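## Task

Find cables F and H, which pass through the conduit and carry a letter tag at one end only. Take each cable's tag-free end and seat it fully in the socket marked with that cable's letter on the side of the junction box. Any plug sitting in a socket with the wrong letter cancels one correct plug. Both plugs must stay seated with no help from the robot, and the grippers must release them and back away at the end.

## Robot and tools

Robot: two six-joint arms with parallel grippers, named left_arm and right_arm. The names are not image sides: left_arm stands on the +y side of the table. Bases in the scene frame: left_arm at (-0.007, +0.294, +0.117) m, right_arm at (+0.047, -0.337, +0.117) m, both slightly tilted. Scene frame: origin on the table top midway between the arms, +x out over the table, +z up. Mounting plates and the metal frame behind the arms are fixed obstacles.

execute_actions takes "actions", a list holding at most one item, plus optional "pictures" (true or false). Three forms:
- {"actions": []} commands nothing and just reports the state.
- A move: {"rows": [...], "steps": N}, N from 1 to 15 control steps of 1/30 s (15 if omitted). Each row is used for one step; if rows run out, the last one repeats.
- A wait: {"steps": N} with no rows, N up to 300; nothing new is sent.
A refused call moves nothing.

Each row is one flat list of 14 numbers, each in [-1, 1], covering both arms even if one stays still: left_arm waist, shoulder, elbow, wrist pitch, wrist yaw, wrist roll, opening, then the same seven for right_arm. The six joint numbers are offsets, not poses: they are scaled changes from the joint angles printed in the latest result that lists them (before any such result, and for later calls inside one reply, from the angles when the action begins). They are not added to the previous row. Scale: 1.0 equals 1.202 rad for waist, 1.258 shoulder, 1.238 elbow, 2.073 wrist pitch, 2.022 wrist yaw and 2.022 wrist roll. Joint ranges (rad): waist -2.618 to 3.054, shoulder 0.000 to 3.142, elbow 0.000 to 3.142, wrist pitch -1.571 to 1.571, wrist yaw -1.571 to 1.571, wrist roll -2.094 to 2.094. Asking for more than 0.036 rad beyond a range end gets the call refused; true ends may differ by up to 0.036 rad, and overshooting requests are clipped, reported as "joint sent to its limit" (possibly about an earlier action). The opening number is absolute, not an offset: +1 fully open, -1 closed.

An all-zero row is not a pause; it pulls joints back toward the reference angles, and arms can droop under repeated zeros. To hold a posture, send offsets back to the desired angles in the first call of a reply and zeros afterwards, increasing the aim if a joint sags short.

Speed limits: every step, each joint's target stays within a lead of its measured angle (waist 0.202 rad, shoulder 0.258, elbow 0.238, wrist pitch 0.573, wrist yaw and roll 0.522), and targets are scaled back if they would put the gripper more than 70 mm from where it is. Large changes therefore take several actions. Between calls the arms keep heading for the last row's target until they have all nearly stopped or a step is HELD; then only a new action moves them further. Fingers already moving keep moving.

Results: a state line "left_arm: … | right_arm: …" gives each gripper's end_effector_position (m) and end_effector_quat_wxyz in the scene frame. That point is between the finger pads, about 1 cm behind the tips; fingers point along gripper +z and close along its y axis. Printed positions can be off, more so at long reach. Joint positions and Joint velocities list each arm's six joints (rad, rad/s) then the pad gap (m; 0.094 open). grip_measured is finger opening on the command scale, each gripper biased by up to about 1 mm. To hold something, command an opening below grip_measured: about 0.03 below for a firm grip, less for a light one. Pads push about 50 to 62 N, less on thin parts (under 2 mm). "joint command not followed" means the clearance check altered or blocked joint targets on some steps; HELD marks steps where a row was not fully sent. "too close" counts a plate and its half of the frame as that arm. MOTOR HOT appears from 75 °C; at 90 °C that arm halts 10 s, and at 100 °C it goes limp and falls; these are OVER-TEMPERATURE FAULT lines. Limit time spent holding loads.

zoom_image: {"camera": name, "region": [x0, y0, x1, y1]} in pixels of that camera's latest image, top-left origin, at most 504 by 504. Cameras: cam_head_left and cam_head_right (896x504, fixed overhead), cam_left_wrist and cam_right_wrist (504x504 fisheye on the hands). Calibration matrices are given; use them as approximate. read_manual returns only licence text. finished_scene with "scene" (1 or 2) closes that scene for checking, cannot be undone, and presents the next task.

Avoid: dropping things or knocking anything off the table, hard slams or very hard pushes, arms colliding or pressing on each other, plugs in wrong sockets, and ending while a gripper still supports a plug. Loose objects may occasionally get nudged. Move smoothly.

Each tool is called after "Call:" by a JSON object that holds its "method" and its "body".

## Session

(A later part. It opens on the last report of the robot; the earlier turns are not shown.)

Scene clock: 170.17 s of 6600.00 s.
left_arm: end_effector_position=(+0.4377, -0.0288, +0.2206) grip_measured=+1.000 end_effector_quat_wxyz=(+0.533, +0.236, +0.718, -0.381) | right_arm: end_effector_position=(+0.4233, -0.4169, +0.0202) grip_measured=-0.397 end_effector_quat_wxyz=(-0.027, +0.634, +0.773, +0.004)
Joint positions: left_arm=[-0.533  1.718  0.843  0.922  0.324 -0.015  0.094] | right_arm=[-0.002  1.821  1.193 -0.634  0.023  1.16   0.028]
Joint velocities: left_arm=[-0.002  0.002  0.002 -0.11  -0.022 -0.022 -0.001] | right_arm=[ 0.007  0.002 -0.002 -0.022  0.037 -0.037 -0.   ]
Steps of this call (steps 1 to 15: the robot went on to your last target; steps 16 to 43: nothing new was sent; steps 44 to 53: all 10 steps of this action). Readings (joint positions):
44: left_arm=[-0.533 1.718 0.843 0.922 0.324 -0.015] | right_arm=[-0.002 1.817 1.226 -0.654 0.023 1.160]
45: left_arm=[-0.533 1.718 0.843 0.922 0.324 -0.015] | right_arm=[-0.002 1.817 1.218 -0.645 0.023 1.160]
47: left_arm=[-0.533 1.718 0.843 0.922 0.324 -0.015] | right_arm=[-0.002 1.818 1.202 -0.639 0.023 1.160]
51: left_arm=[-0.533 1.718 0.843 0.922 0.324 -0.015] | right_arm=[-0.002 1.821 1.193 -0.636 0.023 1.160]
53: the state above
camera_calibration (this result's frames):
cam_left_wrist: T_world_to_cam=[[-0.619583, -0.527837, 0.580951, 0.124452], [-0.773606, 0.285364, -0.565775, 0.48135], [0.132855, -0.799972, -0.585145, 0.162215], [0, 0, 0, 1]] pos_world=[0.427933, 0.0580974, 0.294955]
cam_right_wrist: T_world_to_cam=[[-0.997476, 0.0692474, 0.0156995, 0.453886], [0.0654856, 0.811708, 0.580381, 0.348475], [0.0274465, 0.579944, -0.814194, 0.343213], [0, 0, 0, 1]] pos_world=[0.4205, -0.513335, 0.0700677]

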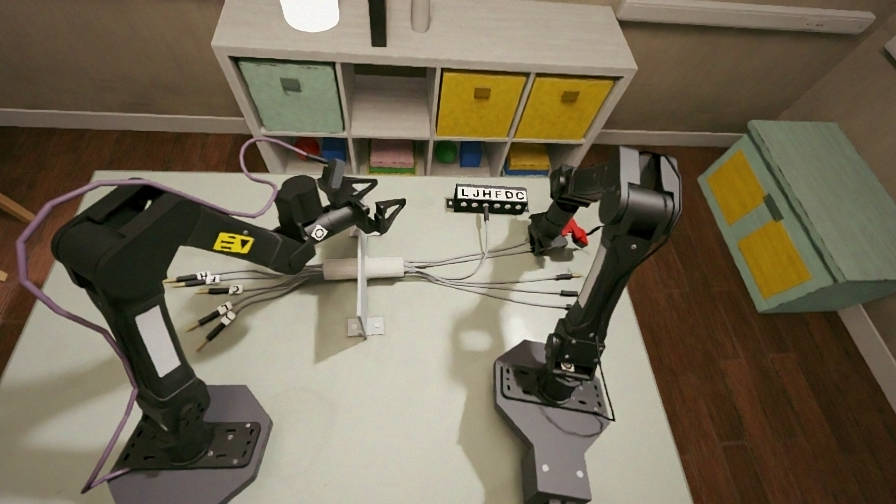

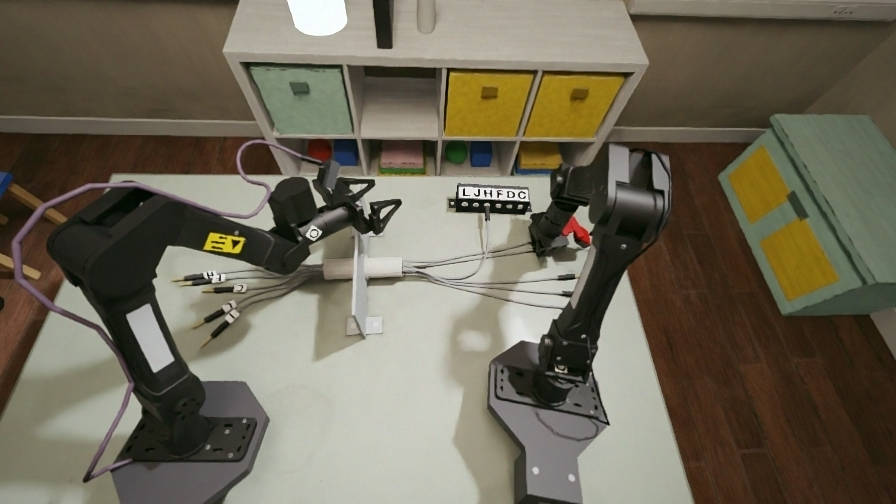

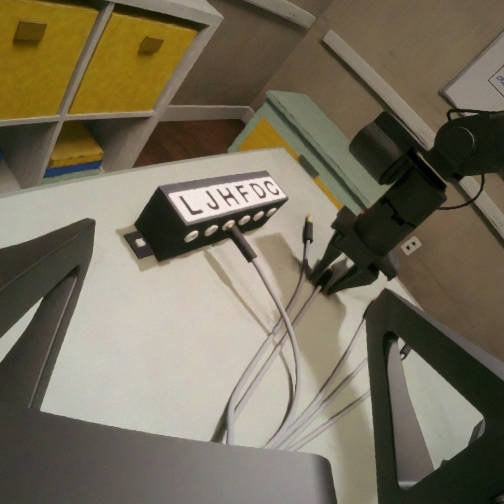

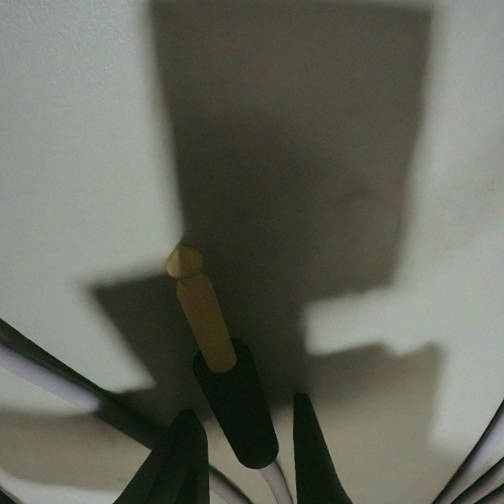

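Call:
{"method": "execute_actions", "body": {"actions": [{"rows":[[0,0,0,0,0,0,1,0,0,0.02,0,0,0,-0.84]],"steps":10}], "pictures": false}}

Call:
{"method": "execute_actions", "body": {"actions": [{"rows":[[0,0,0,0,0,0,1,0,-0.15,0.03,-0.06,0,0,-0.84]],"steps":13}]}}

Scene clock: 171.10 s of 6600.00 s.
left_arm: end_effector_position=(+0.4377, -0.0288, +0.2206) grip_measured=+1.000 end_effector_quat_wxyz=(+0.533, +0.236, +0.718, -0.381) | right_arm: end_effector_position=(+0.4236, -0.4169, +0.0202) grip_measured=-0.767 end_effector_quat_wxyz=(-0.026, +0.634, +0.773, +0.004)
Joint positions: left_arm=[-0.533  1.718  0.843  0.922  0.324 -0.015  0.094] | right_arm=[-0.002  1.821  1.193 -0.633  0.023  1.16   0.011]
Joint velocities: left_arm=[ 0.007 -0.007  0.002  0.007  0.037 -0.051 -0.001] | right_arm=[-0.012  0.007 -0.007  0.11  -0.007 -0.037  0.   ]
Steps of this call (steps 1 to 15: the robot went on to your last target; steps 16 to 18: nothing new was sent; steps 19 to 28: all 10 steps of this action). Readings (joint positions):
19: left_arm=[-0.533 1.718 0.843 0.922 0.324 -0.015] | right_arm=[-0.002 1.821 1.193 -0.633 0.023 1.160]
20: left_arm=[-0.533 1.718 0.843 0.922 0.324 -0.015] | right_arm=[-0.002 1.821 1.193 -0.633 0.023 1.160]
22: left_arm=[-0.533 1.718 0.843 0.922 0.324 -0.015] | right_arm=[-0.002 1.821 1.193 -0.633 0.023 1.160]
26: left_arm=[-0.533 1.718 0.843 0.922 0.324 -0.015] | right_arm=[-0.002 1.821 1.193 -0.633 0.023 1.160]
28: the state above

Scene clock: 171.53 s of 6600.00 s.
left_arm: end_effector_position=(+0.4377, -0.0288, +0.2206) grip_measured=+1.000 end_effector_quat_wxyz=(+0.533, +0.236, +0.718, -0.381) | right_arm: end_effector_position=(+0.4374, -0.4233, +0.0861) grip_measured=-0.767 end_effector_quat_wxyz=(+0.021, +0.635, +0.772, +0.029)
Joint positions: left_arm=[-0.533  1.718  0.843  0.922  0.324 -0.015  0.094] | right_arm=[-0.002  1.636  1.215 -0.734  0.021  1.16   0.011]
Joint velocities: left_arm=[-0.002 -0.007  0.012  0.022  0.037 -0.037 -0.   ] | right_arm=[-0.007 -0.012 -0.002 -0.095  0.037  0.037 -0.   ]
Steps of this call (steps 1 to 13: all 13 steps of this action). Readings (joint positions):
1: left_arm=[-0.533 1.718 0.843 0.922 0.324 -0.015] | right_arm=[-0.002 1.809 1.193 -0.641 0.023 1.160]
2: left_arm=[-0.533 1.718 0.843 0.922 0.324 -0.015] | right_arm=[-0.002 1.785 1.193 -0.669 0.023 1.160]
4: left_arm=[-0.533 1.718 0.843 0.922 0.324 -0.015] | right_arm=[-0.002 1.713 1.193 -0.703 0.022 1.160]
8: left_arm=[-0.533 1.718 0.843 0.922 0.324 -0.015] | right_arm=[-0.002 1.637 1.213 -0.720 0.021 1.160]
13: the state above
camera_calibration (this result's frames):
cam_left_wrist: T_world_to_cam=[[-0.619583, -0.527837, 0.580951, 0.124452], [-0.773606, 0.285364, -0.565775, 0.48135], [0.132855, -0.799972, -0.585145, 0.162215], [0, 0, 0, 1]] pos_world=[0.427933, 0.0580974, 0.294955]
cam_right_wrist: T_world_to_cam=[[-0.993104, 0.0741978, -0.0907711, 0.476741], [0.00969856, 0.823588, 0.567105, 0.345054], [0.116836, 0.562314, -0.818628, 0.353983], [0, 0, 0, 1]] pos_world=[0.428749, -0.518605, 0.137373]

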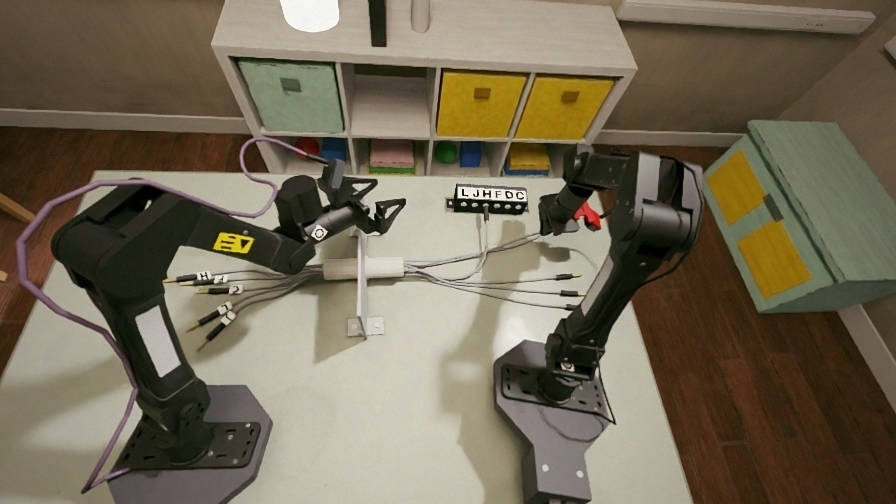

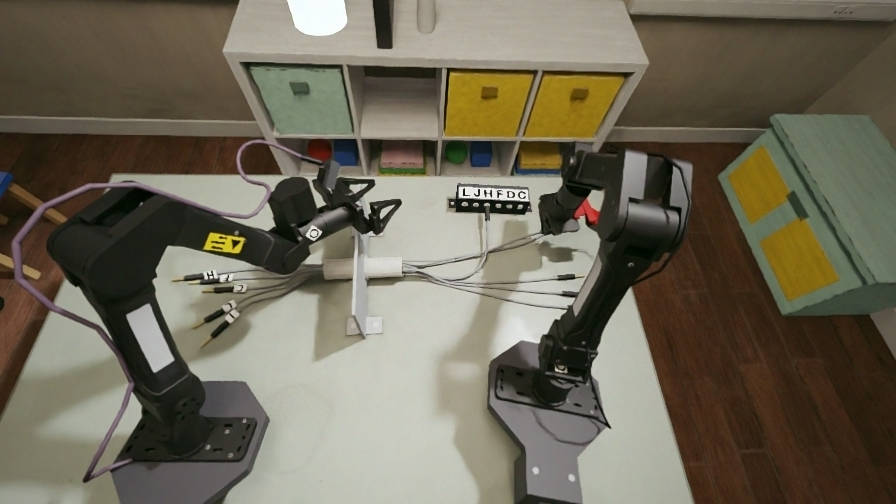

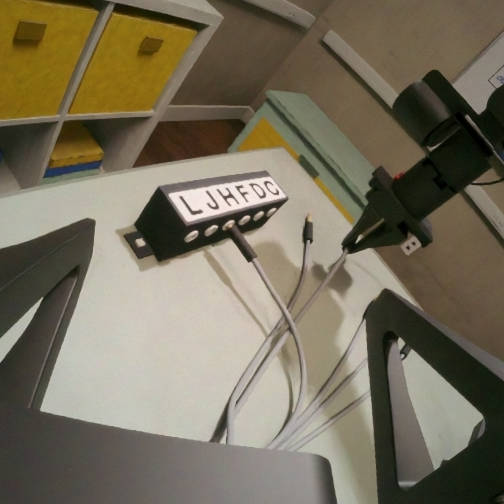

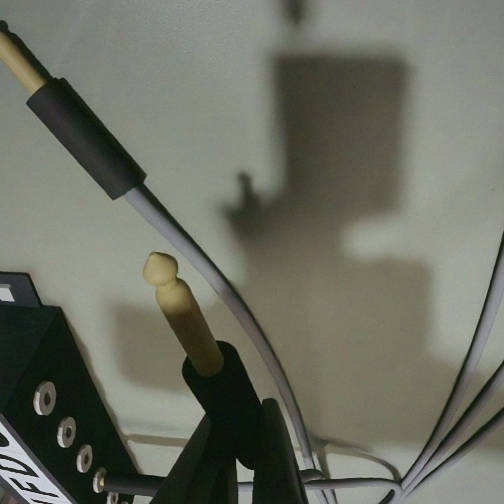

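Call:
{"method": "execute_actions", "body": {"actions": [{"rows":[[0,0,0,0,0,0,1,0.27,0.155,0.186,-0.041,0.059,-0.512,-0.84]],"steps":15}], "pictures": false}}

Call:
{"method": "execute_actions", "body": {"actions": [{"rows":[[0,0,0,0,0,0,1,0,0,0.028,0,0,0,-0.84]],"steps":8}]}}

Scene clock: 174.83 s of 6600.00 s.
left_arm: end_effector_position=(+0.4377, -0.0288, +0.2206) grip_measured=+1.000 end_effector_quat_wxyz=(+0.533, +0.236, +0.718, -0.381) | right_arm: end_effector_position=(+0.4779, -0.3081, +0.0711) grip_measured=-0.766 end_effector_quat_wxyz=(+0.012, +0.052, +0.998, +0.020)
Joint positions: left_arm=[-0.533  1.718  0.843  0.922  0.324 -0.015  0.094] | right_arm=[ 0.33   1.843  1.419 -0.799  0.128  0.2    0.011]
Joint velocities: left_arm=[-0.007 -0.007  0.007 -0.051 -0.022 -0.022 -0.   ] | right_arm=[-0.125  0.017 -0.032 -0.037  0.007 -0.476  0.   ]
Steps of this call (steps 1 to 15: the robot went on to your last target; steps 16 to 84: nothing new was sent; steps 85 to 99: all 15 steps of this action). Readings (joint positions):
85: left_arm=[-0.533 1.718 0.843 0.922 0.324 -0.015] | right_arm=[0.013 1.655 1.242 -0.772 0.042 1.098]
86: left_arm=[-0.533 1.718 0.843 0.922 0.324 -0.015] | right_arm=[0.044 1.698 1.298 -0.802 0.071 1.012]
88: left_arm=[-0.533 1.718 0.843 0.922 0.324 -0.015] | right_arm=[0.139 1.780 1.385 -0.785 0.103 0.837]
92: left_arm=[-0.533 1.718 0.843 0.922 0.324 -0.015] | right_arm=[0.324 1.841 1.419 -0.781 0.115 0.463]
99: the state above

Scene clock: 175.10 s of 6600.00 s.
left_arm: end_effector_position=(+0.4377, -0.0288, +0.2206) grip_measured=+1.000 end_effector_quat_wxyz=(+0.533, +0.236, +0.718, -0.381) | right_arm: end_effector_position=(+0.4779, -0.3098, +0.0709) grip_measured=-0.766 end_effector_quat_wxyz=(+0.012, +0.051, +0.998, +0.019)
Joint positions: left_arm=[-0.533  1.718  0.843  0.922  0.324 -0.015  0.094] | right_arm=[ 0.327  1.843  1.419 -0.799  0.13   0.195  0.011]
Joint velocities: left_arm=[-0.002 -0.012  0.002 -0.022  0.022 -0.037 -0.   ] | right_arm=[-0.002 -0.017  0.002 -0.022 -0.022 -0.007 -0.001]
Steps of this call (steps 1 to 8: all 8 steps of this action). Readings (joint positions):
1: left_arm=[-0.533 1.718 0.843 0.922 0.324 -0.015] | right_arm=[0.327 1.843 1.419 -0.799 0.130 0.195]
2: left_arm=[-0.533 1.718 0.843 0.922 0.324 -0.015] | right_arm=[0.327 1.843 1.419 -0.799 0.130 0.195]
4: left_arm=[-0.533 1.718 0.843 0.922 0.324 -0.015] | right_arm=[0.327 1.843 1.419 -0.799 0.130 0.195]
8: the state above
camera_calibration (this result's frames):
cam_left_wrist: T_world_to_cam=[[-0.619583, -0.527837, 0.580951, 0.124452], [-0.773606, 0.285364, -0.565775, 0.48135], [0.132855, -0.799972, -0.585145, 0.162215], [0, 0, 0, 1]] pos_world=[0.427933, 0.0580974, 0.294955]
cam_right_wrist: T_world_to_cam=[[-0.359688, -0.930735, -0.0660037, -0.10864], [-0.797189, 0.269777, 0.540101, 0.475817], [-0.484885, 0.246886, -0.839008, 0.46427], [0, 0, 0, 1]] pos_world=[0.565357, -0.344101, 0.125366]

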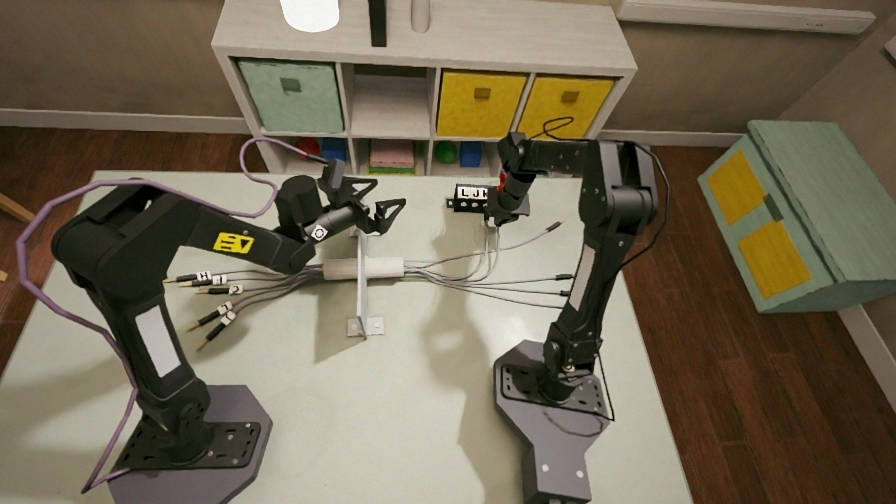

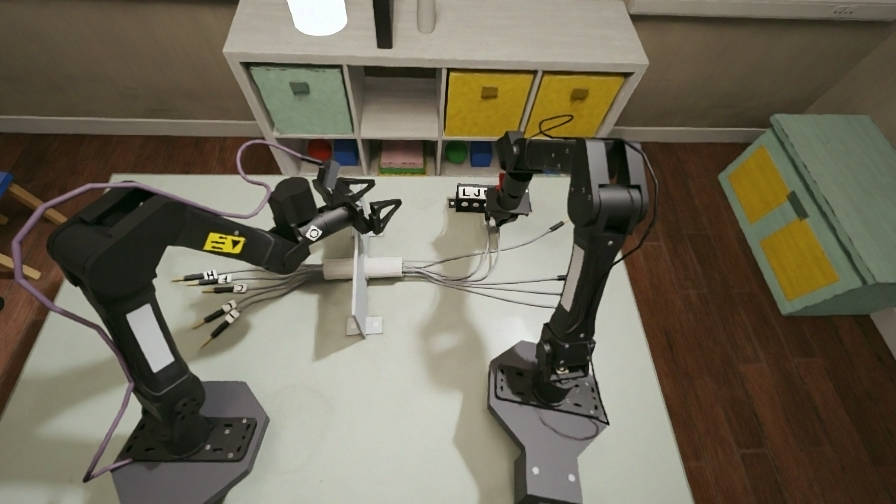

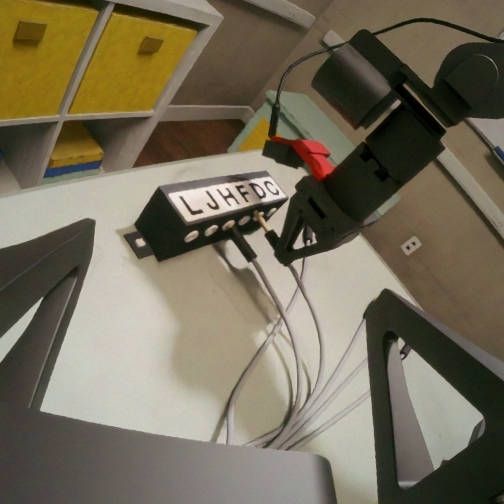

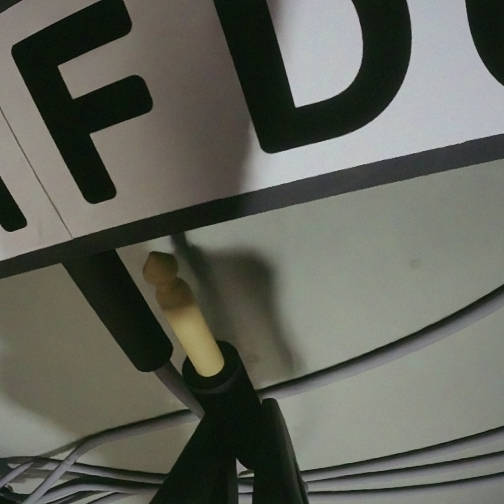

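Call:
{"method": "execute_actions", "body": {"actions": []}}

Scene clock: 177.93 s of 6600.00 s.
left_arm: end_effector_position=(+0.4377, -0.0288, +0.2206) grip_measured=+1.000 end_effector_quat_wxyz=(+0.533, +0.236, +0.718, -0.381) | right_arm: end_effector_position=(+0.4779, -0.3098, +0.0709) grip_measured=-0.766 end_effector_quat_wxyz=(+0.012, +0.051, +0.998, +0.019)
Joint positions: left_arm=[-0.533  1.718  0.843  0.922  0.324 -0.015  0.094] | right_arm=[ 0.327  1.843  1.419 -0.799  0.13   0.195  0.011]
Joint velocities: left_arm=[-0.007  0.007 -0.012 -0.007  0.022 -0.066  0.001] | right_arm=[-0.002 -0.027 -0.002  0.007 -0.037  0.022  0.   ]
Steps of this call (steps 1 to 15: the robot went on to your last target; steps 16 to 85: nothing new was sent). Readings (joint positions):
1: left_arm=[-0.533 1.718 0.843 0.922 0.324 -0.015] | right_arm=[0.327 1.843 1.419 -0.799 0.130 0.195]
2: left_arm=[-0.533 1.718 0.843 0.922 0.324 -0.015] | right_arm=[0.327 1.843 1.419 -0.799 0.130 0.195]
4: left_arm=[-0.533 1.718 0.843 0.922 0.324 -0.015] | right_arm=[0.327 1.843 1.419 -0.799 0.130 0.195]
8: left_arm=[-0.533 1.718 0.843 0.922 0.324 -0.015] | right_arm=[0.327 1.843 1.419 -0.799 0.130 0.195]
85: the state above
All arms were judged still, so your last target was given up. Only a new action makes them travel on or press farther. Fingers that are still opening or closing keep moving.
camera_calibration (this result's frames):
cam_left_wrist: T_world_to_cam=[[-0.619583, -0.527837, 0.580951, 0.124452], [-0.773606, 0.285364, -0.565775, 0.48135], [0.132855, -0.799972, -0.585145, 0.162215], [0, 0, 0, 1]] pos_world=[0.427933, 0.0580974, 0.294955]
cam_right_wrist: T_world_to_cam=[[-0.359688, -0.930735, -0.0660037, -0.10864], [-0.797189, 0.269777, 0.540101, 0.475817], [-0.484885, 0.246886, -0.839008, 0.46427], [0, 0, 0, 1]] pos_world=[0.565357, -0.344101, 0.125366]

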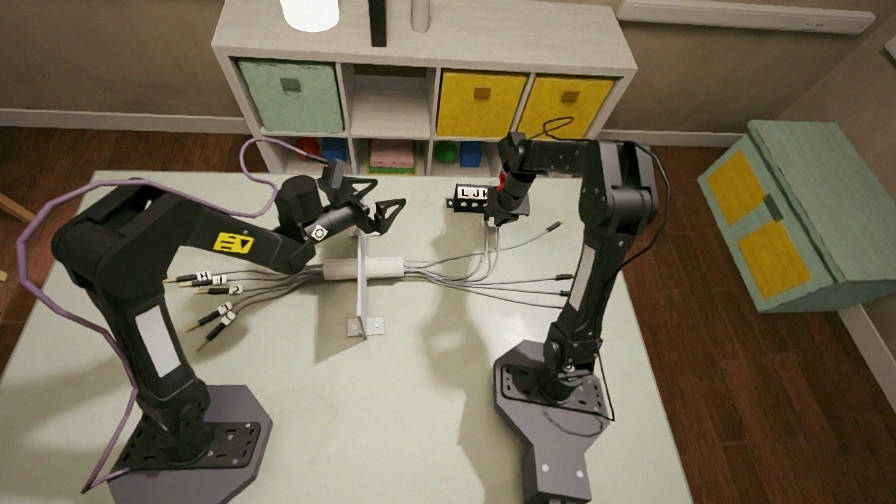

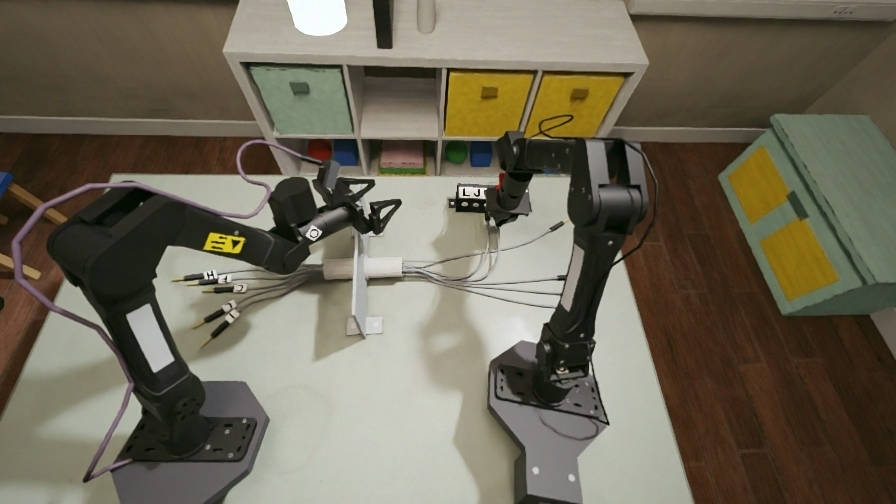

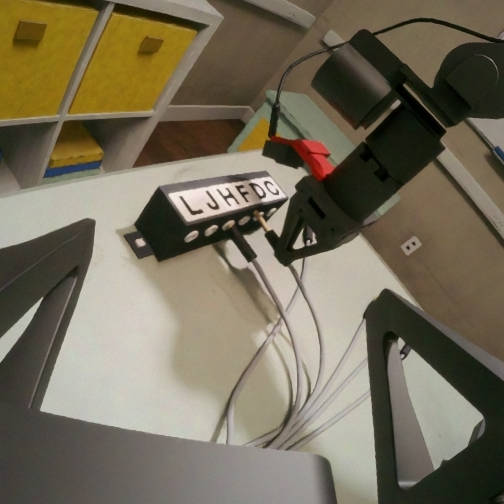

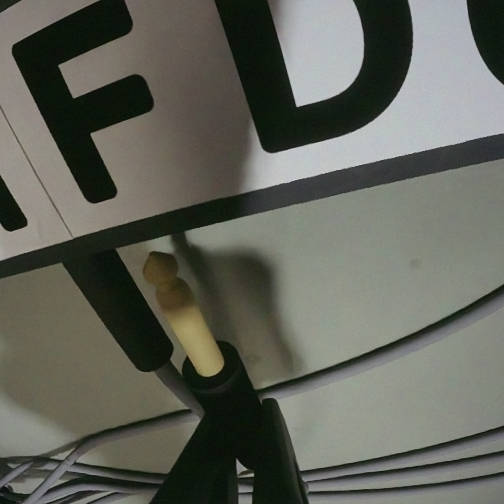

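Call:
{"method": "execute_actions", "body": {"actions": [{"rows":[[0,0,0,0,0,0,1,-0.009,-0.004,-0.068,0.03,0,-0.032,-0.84]],"steps":15}]}}

Call:
{"method": "zoom_image", "body": {"camera": "cam_left_wrist", "region": [170,160,320,290]}}

Scene clock: 179.70 s of 6600.00 s.
left_arm: end_effector_position=(+0.4377, -0.0288, +0.2206) grip_measured=+1.000 end_effector_quat_wxyz=(+0.533, +0.236, +0.718, -0.381) | right_arm: end_effector_position=(+0.4618, -0.3088, +0.0552) grip_measured=-0.766 end_effector_quat_wxyz=(+0.001, +0.022, +1.000, +0.017)
Joint positions: left_arm=[-0.533  1.718  0.843  0.922  0.324 -0.015  0.094] | right_arm=[ 0.327  1.842  1.342 -0.749  0.13   0.141  0.011]
Joint velocities: left_arm=[-0.012  0.007  0.017 -0.022 -0.051 -0.007 -0.   ] | right_arm=[-0.007 -0.002 -0.007 -0.007  0.051 -0.022 -0.002]
Steps of this call (steps 1 to 38: nothing new was sent; steps 39 to 53: all 15 steps of this action). Readings (joint positions):
39: left_arm=[-0.533 1.718 0.843 0.922 0.324 -0.015] | right_arm=[0.327 1.843 1.409 -0.788 0.130 0.188]
40: left_arm=[-0.533 1.718 0.843 0.922 0.324 -0.015] | right_arm=[0.327 1.842 1.394 -0.771 0.130 0.178]
42: left_arm=[-0.533 1.718 0.843 0.922 0.324 -0.015] | right_arm=[0.327 1.842 1.362 -0.760 0.130 0.164]
46: left_arm=[-0.533 1.718 0.843 0.922 0.324 -0.015] | right_arm=[0.327 1.842 1.342 -0.759 0.130 0.149]
53: the state above
camera_calibration (this result's frames):
cam_left_wrist: T_world_to_cam=[[-0.619583, -0.527837, 0.580951, 0.124452], [-0.773606, 0.285364, -0.565775, 0.48135], [0.132855, -0.799972, -0.585145, 0.162215], [0, 0, 0, 1]] pos_world=[0.427933, 0.0580974, 0.294955]
cam_right_wrist: T_world_to_cam=[[-0.306095, -0.950348, -0.0560777, -0.145861], [-0.799925, 0.224814, 0.556397, 0.457681], [-0.516164, 0.215168, -0.829022, 0.447153], [0, 0, 0, 1]] pos_world=[0.552268, -0.337725, 0.107867]

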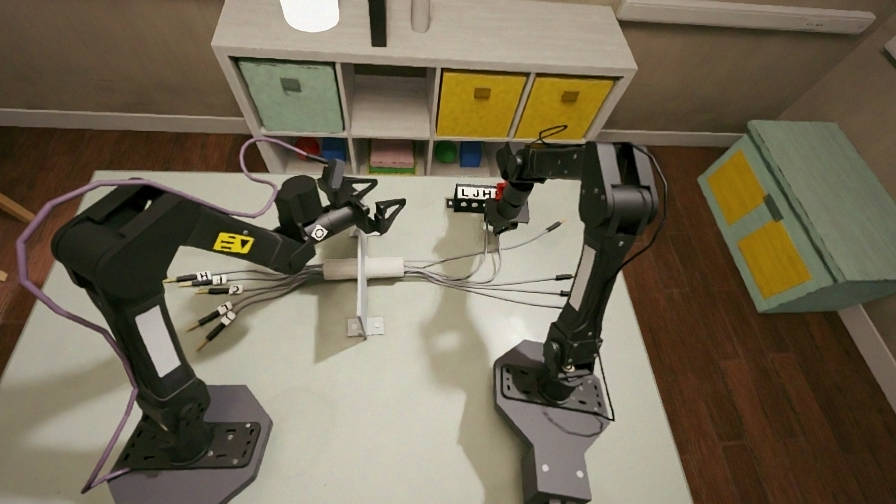

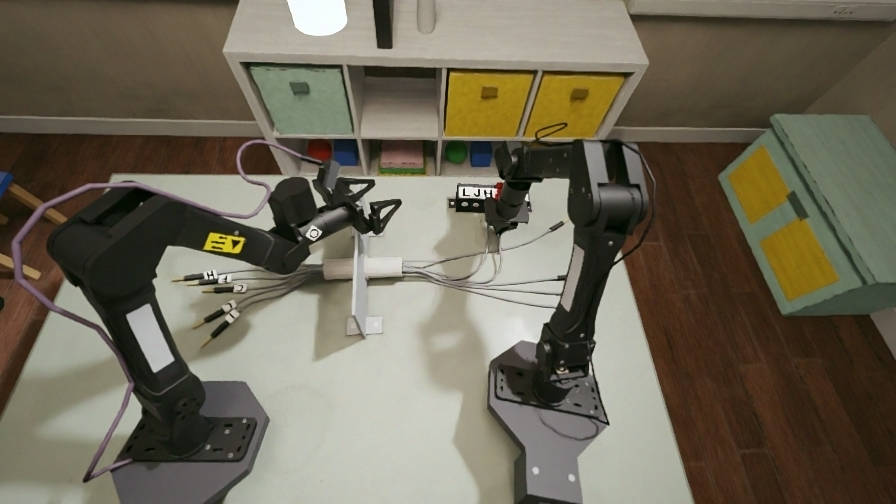

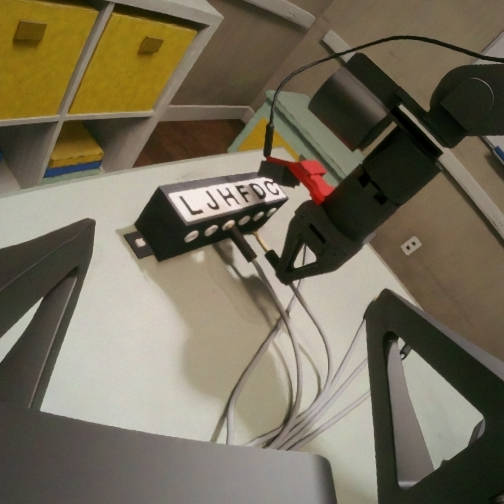

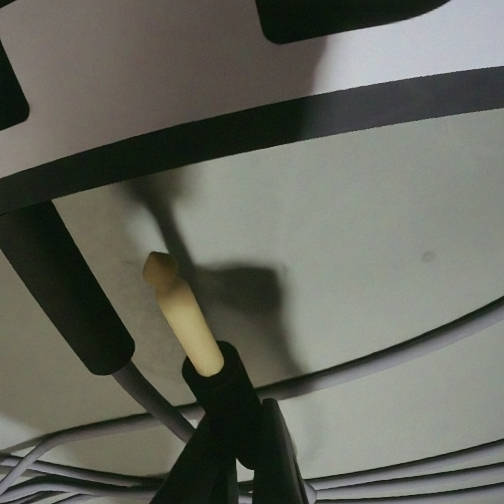

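Region (170, 160, 320, 290) of cam_left_wrist's 504x504 image, scaled by 3.360, with more detail than that image has; it fills the top 437 rows of this view, and the rest is white.

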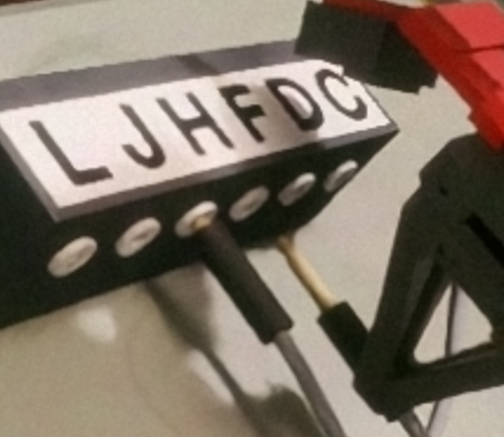

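Call:
{"method": "execute_actions", "body": {"actions": [{"rows":[[0,0,0,0,0,0,1,-0.006,0.034,0.095,-0.01,0,0,-0.84]],"steps":15}]}}

Call:
{"method": "zoom_image", "body": {"camera": "cam_left_wrist", "region": [170,160,320,290]}}

Scene clock: 181.23 s of 6600.00 s.
left_arm: end_effector_position=(+0.4377, -0.0288, +0.2206) grip_measured=+1.000 end_effector_quat_wxyz=(+0.533, +0.236, +0.718, -0.381) | right_arm: end_effector_position=(+0.4815, -0.3074, +0.0589) grip_measured=-0.766 end_effector_quat_wxyz=(+0.011, +0.023, +1.000, +0.018)
Joint positions: left_arm=[-0.533  1.718  0.843  0.922  0.324 -0.015  0.094] | right_arm=[ 0.327  1.88   1.425 -0.771  0.129  0.138  0.011]
Joint velocities: left_arm=[ 0.002  0.007  0.002 -0.051 -0.066 -0.037  0.   ] | right_arm=[-0.012 -0.002 -0.012 -0.081 -0.022  0.037  0.   ]
Steps of this call (steps 1 to 15: the robot went on to your last target; steps 16 to 31: nothing new was sent; steps 32 to 46: all 15 steps of this action). Readings (joint positions):
32: left_arm=[-0.533 1.718 0.843 0.922 0.324 -0.015] | right_arm=[0.327 1.847 1.355 -0.758 0.130 0.138]
33: left_arm=[-0.533 1.718 0.843 0.922 0.324 -0.015] | right_arm=[0.327 1.860 1.379 -0.770 0.130 0.138]
35: left_arm=[-0.533 1.718 0.843 0.922 0.324 -0.015] | right_arm=[0.327 1.878 1.417 -0.765 0.130 0.138]
39: left_arm=[-0.533 1.718 0.843 0.922 0.324 -0.015] | right_arm=[0.327 1.880 1.425 -0.771 0.129 0.138]
46: the state above
camera_calibration (this result's frames):
cam_left_wrist: T_world_to_cam=[[-0.619583, -0.527837, 0.580951, 0.124452], [-0.773606, 0.285364, -0.565775, 0.48135], [0.132855, -0.799972, -0.585145, 0.162215], [0, 0, 0, 1]] pos_world=[0.427933, 0.0580974, 0.294955]
cam_right_wrist: T_world_to_cam=[[-0.306004, -0.949803, -0.0650865, -0.137679], [-0.811565, 0.224503, 0.539407, 0.477539], [-0.497718, 0.217883, -0.839526, 0.452652], [0, 0, 0, 1]] pos_world=[0.570717, -0.336602, 0.113464]

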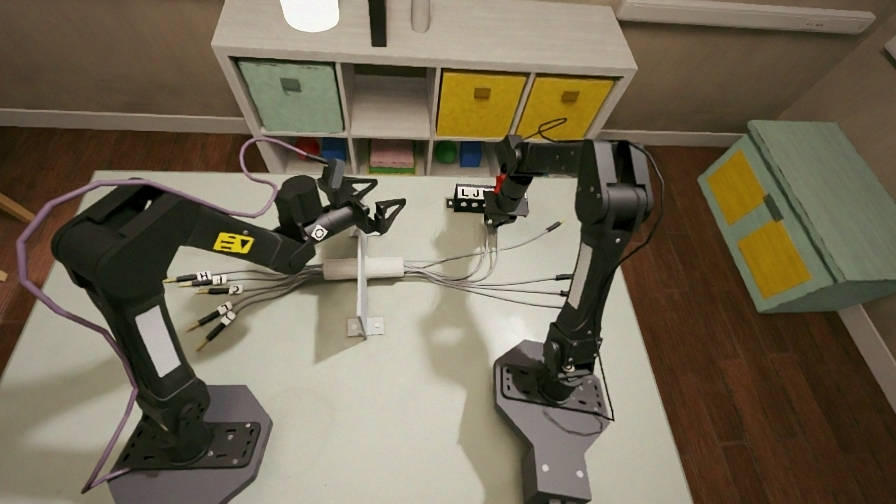

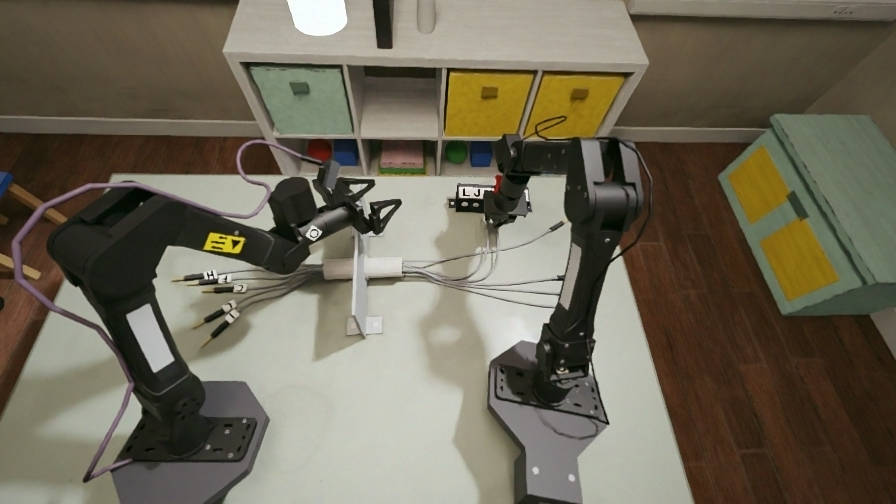

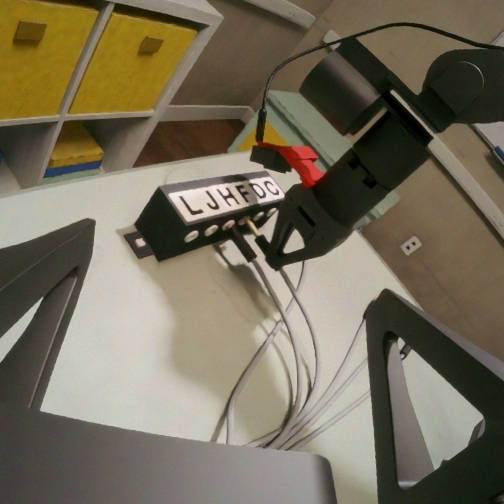

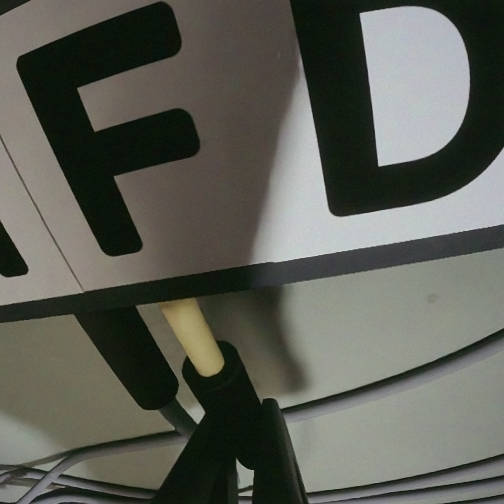

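Region (170, 160, 320, 290) of cam_left_wrist's 504x504 image, scaled by 3.360, with more detail than that image has; it fills the top 437 rows of this view, and the rest is white.

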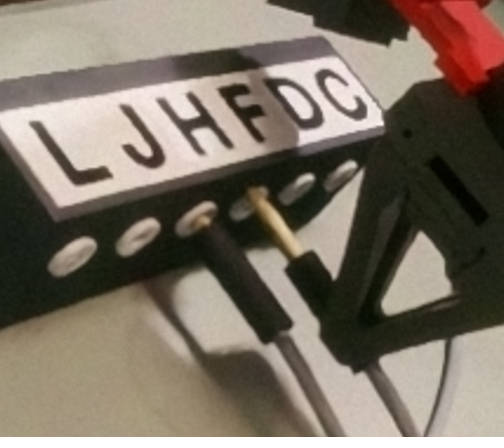

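Call:
{"method": "execute_actions", "body": {"actions": [{"rows":[[0,0,0,0,0,0,1,0,0.005,-0.011,0.008,0,0,-0.84]],"steps":10}]}}

Call:
{"method": "zoom_image", "body": {"camera": "cam_left_wrist", "region": [200,180,300,270]}}

Scene clock: 182.37 s of 6600.00 s.
left_arm: end_effector_position=(+0.4377, -0.0288, +0.2206) grip_measured=+1.000 end_effector_quat_wxyz=(+0.533, +0.236, +0.718, -0.381) | right_arm: end_effector_position=(+0.4815, -0.3074, +0.0589) grip_measured=-0.766 end_effector_quat_wxyz=(+0.011, +0.023, +1.000, +0.018)
Joint positions: left_arm=[-0.533  1.718  0.843  0.922  0.324 -0.015  0.094] | right_arm=[ 0.327  1.88   1.425 -0.771  0.129  0.138  0.011]
Joint velocities: left_arm=[-0.012  0.007  0.007 -0.007 -0.066 -0.051  0.   ] | right_arm=[ 0.002 -0.012 -0.027  0.037  0.051 -0.037 -0.   ]
Steps of this call (steps 1 to 15: the robot went on to your last target; steps 16 to 24: nothing new was sent; steps 25 to 34: all 10 steps of this action). Readings (joint positions):
25: left_arm=[-0.533 1.718 0.843 0.922 0.324 -0.015] | right_arm=[0.327 1.880 1.425 -0.771 0.129 0.138]
26: left_arm=[-0.533 1.718 0.843 0.922 0.324 -0.015] | right_arm=[0.327 1.880 1.425 -0.771 0.129 0.138]
28: left_arm=[-0.533 1.718 0.843 0.922 0.324 -0.015] | right_arm=[0.327 1.880 1.425 -0.771 0.129 0.138]
32: left_arm=[-0.533 1.718 0.843 0.922 0.324 -0.015] | right_arm=[0.327 1.880 1.425 -0.771 0.129 0.138]
34: the state above
camera_calibration (this result's frames):
cam_left_wrist: T_world_to_cam=[[-0.619583, -0.527837, 0.580951, 0.124452], [-0.773606, 0.285364, -0.565775, 0.48135], [0.132855, -0.799972, -0.585145, 0.162215], [0, 0, 0, 1]] pos_world=[0.427933, 0.0580974, 0.294955]
cam_right_wrist: T_world_to_cam=[[-0.306004, -0.949803, -0.0650865, -0.137679], [-0.811565, 0.224503, 0.539407, 0.477539], [-0.497718, 0.217883, -0.839526, 0.452652], [0, 0, 0, 1]] pos_world=[0.570717, -0.336602, 0.113464]

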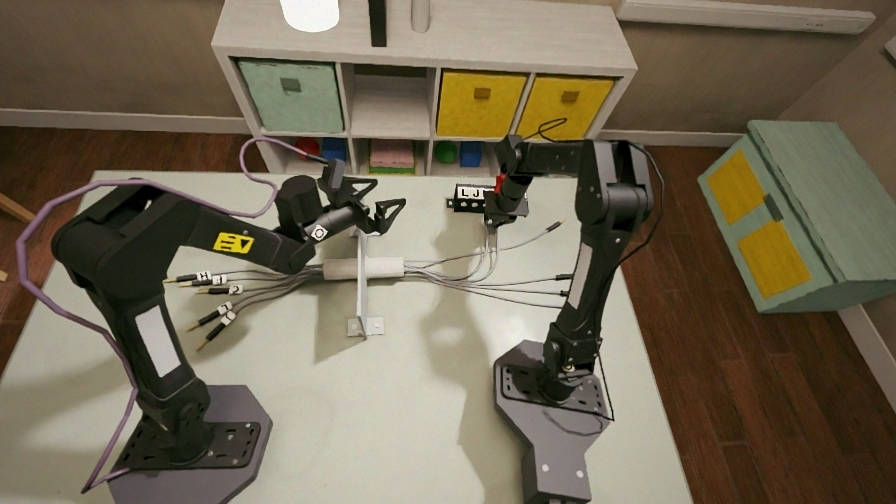

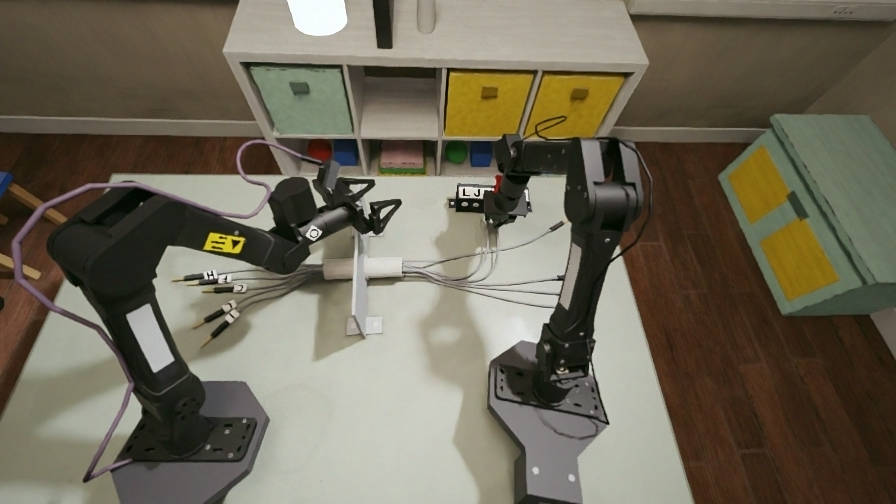

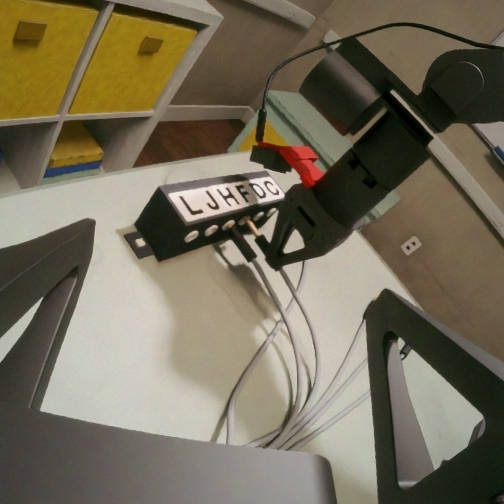

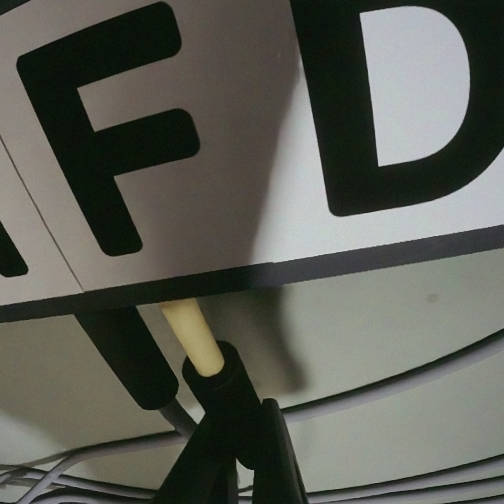

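Region (200, 180, 300, 270) of cam_left_wrist's 504x504 image, scaled by 5.040, with more detail than that image has; it fills the top 454 rows of this view, and the rest is white.

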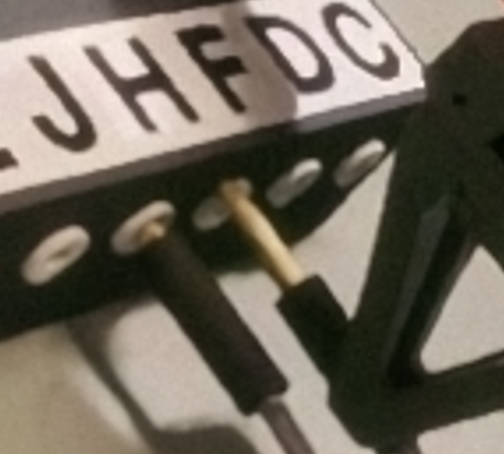

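Call:
{"method": "execute_actions", "body": {"actions": [{"rows":[[0,0,0,0,0,0,1,0,-0.012,-0.045,0.02,0,0,-0.84]],"steps":12}]}}

Call:
{"method": "zoom_image", "body": {"camera": "cam_left_wrist", "region": [200,180,300,270]}}

Scene clock: 184.73 s of 6600.00 s.
left_arm: end_effector_position=(+0.4377, -0.0288, +0.2206) grip_measured=+1.000 end_effector_quat_wxyz=(+0.533, +0.236, +0.718, -0.381) | right_arm: end_effector_position=(+0.4713, -0.3069, +0.0497) grip_measured=-0.766 end_effector_quat_wxyz=(+0.003, +0.021, +1.000, +0.017)
Joint positions: left_arm=[-0.533  1.718  0.843  0.922  0.324 -0.015  0.094] | right_arm=[ 0.327  1.879  1.381 -0.743  0.129  0.138  0.011]
Joint velocities: left_arm=[-0.002 -0.002 -0.002 -0.022 -0.081  0.007  0.   ] | right_arm=[-0.012  0.002  0.002 -0.007  0.007 -0.081  0.001]
Steps of this call (steps 1 to 15: the robot went on to your last target; steps 16 to 59: nothing new was sent; steps 60 to 71: all 12 steps of this action). Readings (joint positions):
60: left_arm=[-0.533 1.718 0.843 0.922 0.324 -0.015] | right_arm=[0.327 1.880 1.419 -0.766 0.129 0.138]
61: left_arm=[-0.533 1.718 0.843 0.922 0.324 -0.015] | right_arm=[0.327 1.879 1.410 -0.757 0.129 0.138]
63: left_arm=[-0.533 1.718 0.843 0.922 0.324 -0.015] | right_arm=[0.327 1.879 1.391 -0.750 0.129 0.138]
67: left_arm=[-0.533 1.718 0.843 0.922 0.324 -0.015] | right_arm=[0.327 1.879 1.381 -0.749 0.129 0.138]
71: the state above
camera_calibration (this result's frames):
cam_left_wrist: T_world_to_cam=[[-0.619583, -0.527837, 0.580951, 0.124452], [-0.773606, 0.285364, -0.565775, 0.48135], [0.132855, -0.799972, -0.585145, 0.162215], [0, 0, 0, 1]] pos_world=[0.427933, 0.0580974, 0.294955]
cam_right_wrist: T_world_to_cam=[[-0.304474, -0.950712, -0.0586773, -0.142193], [-0.803368, 0.223213, 0.552064, 0.469282], [-0.511756, 0.215229, -0.831734, 0.445147], [0, 0, 0, 1]] pos_world=[0.561519, -0.335743, 0.102827]

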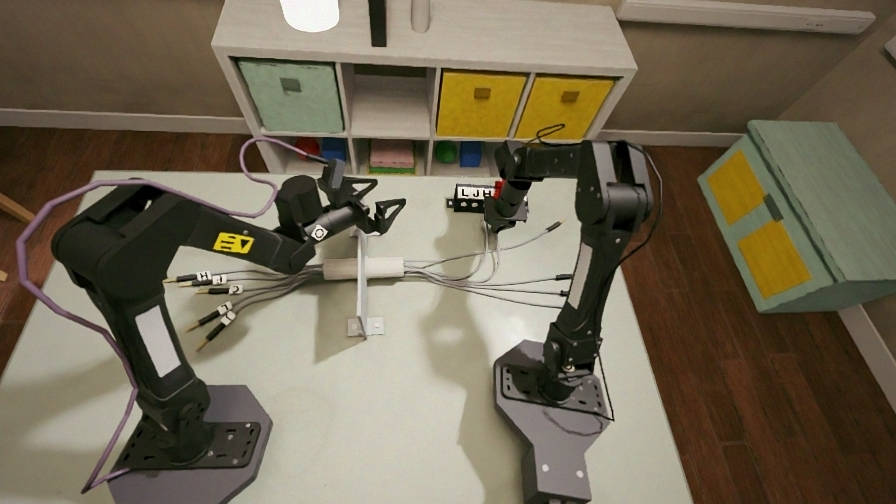

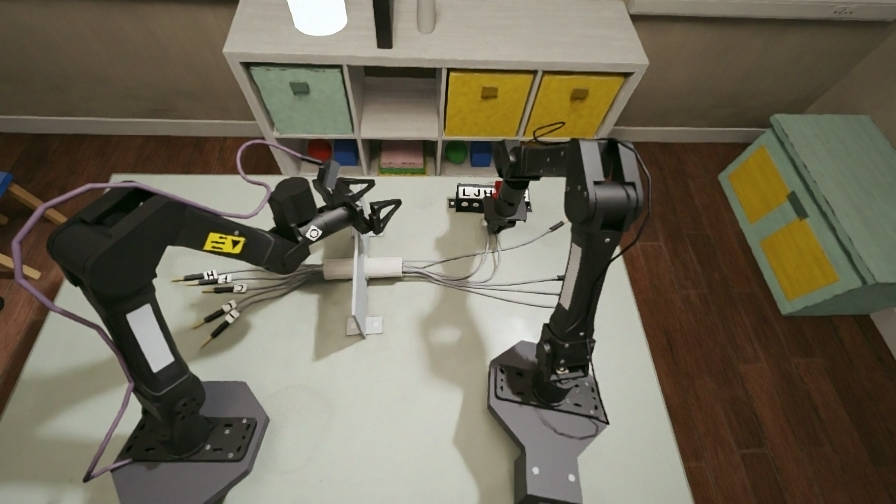

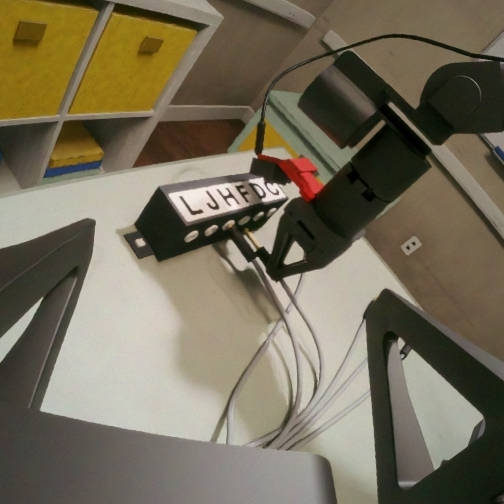

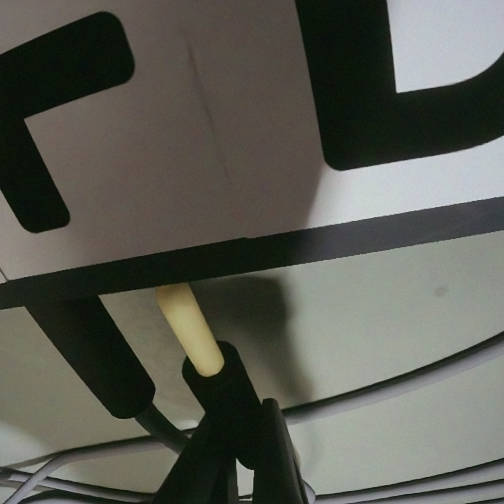

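Region (200, 180, 300, 270) of cam_left_wrist's 504x504 image, scaled by 5.040, with more detail than that image has; it fills the top 454 rows of this view, and the rest is white.

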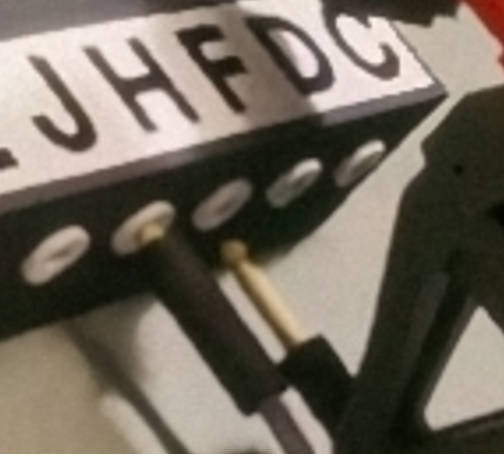

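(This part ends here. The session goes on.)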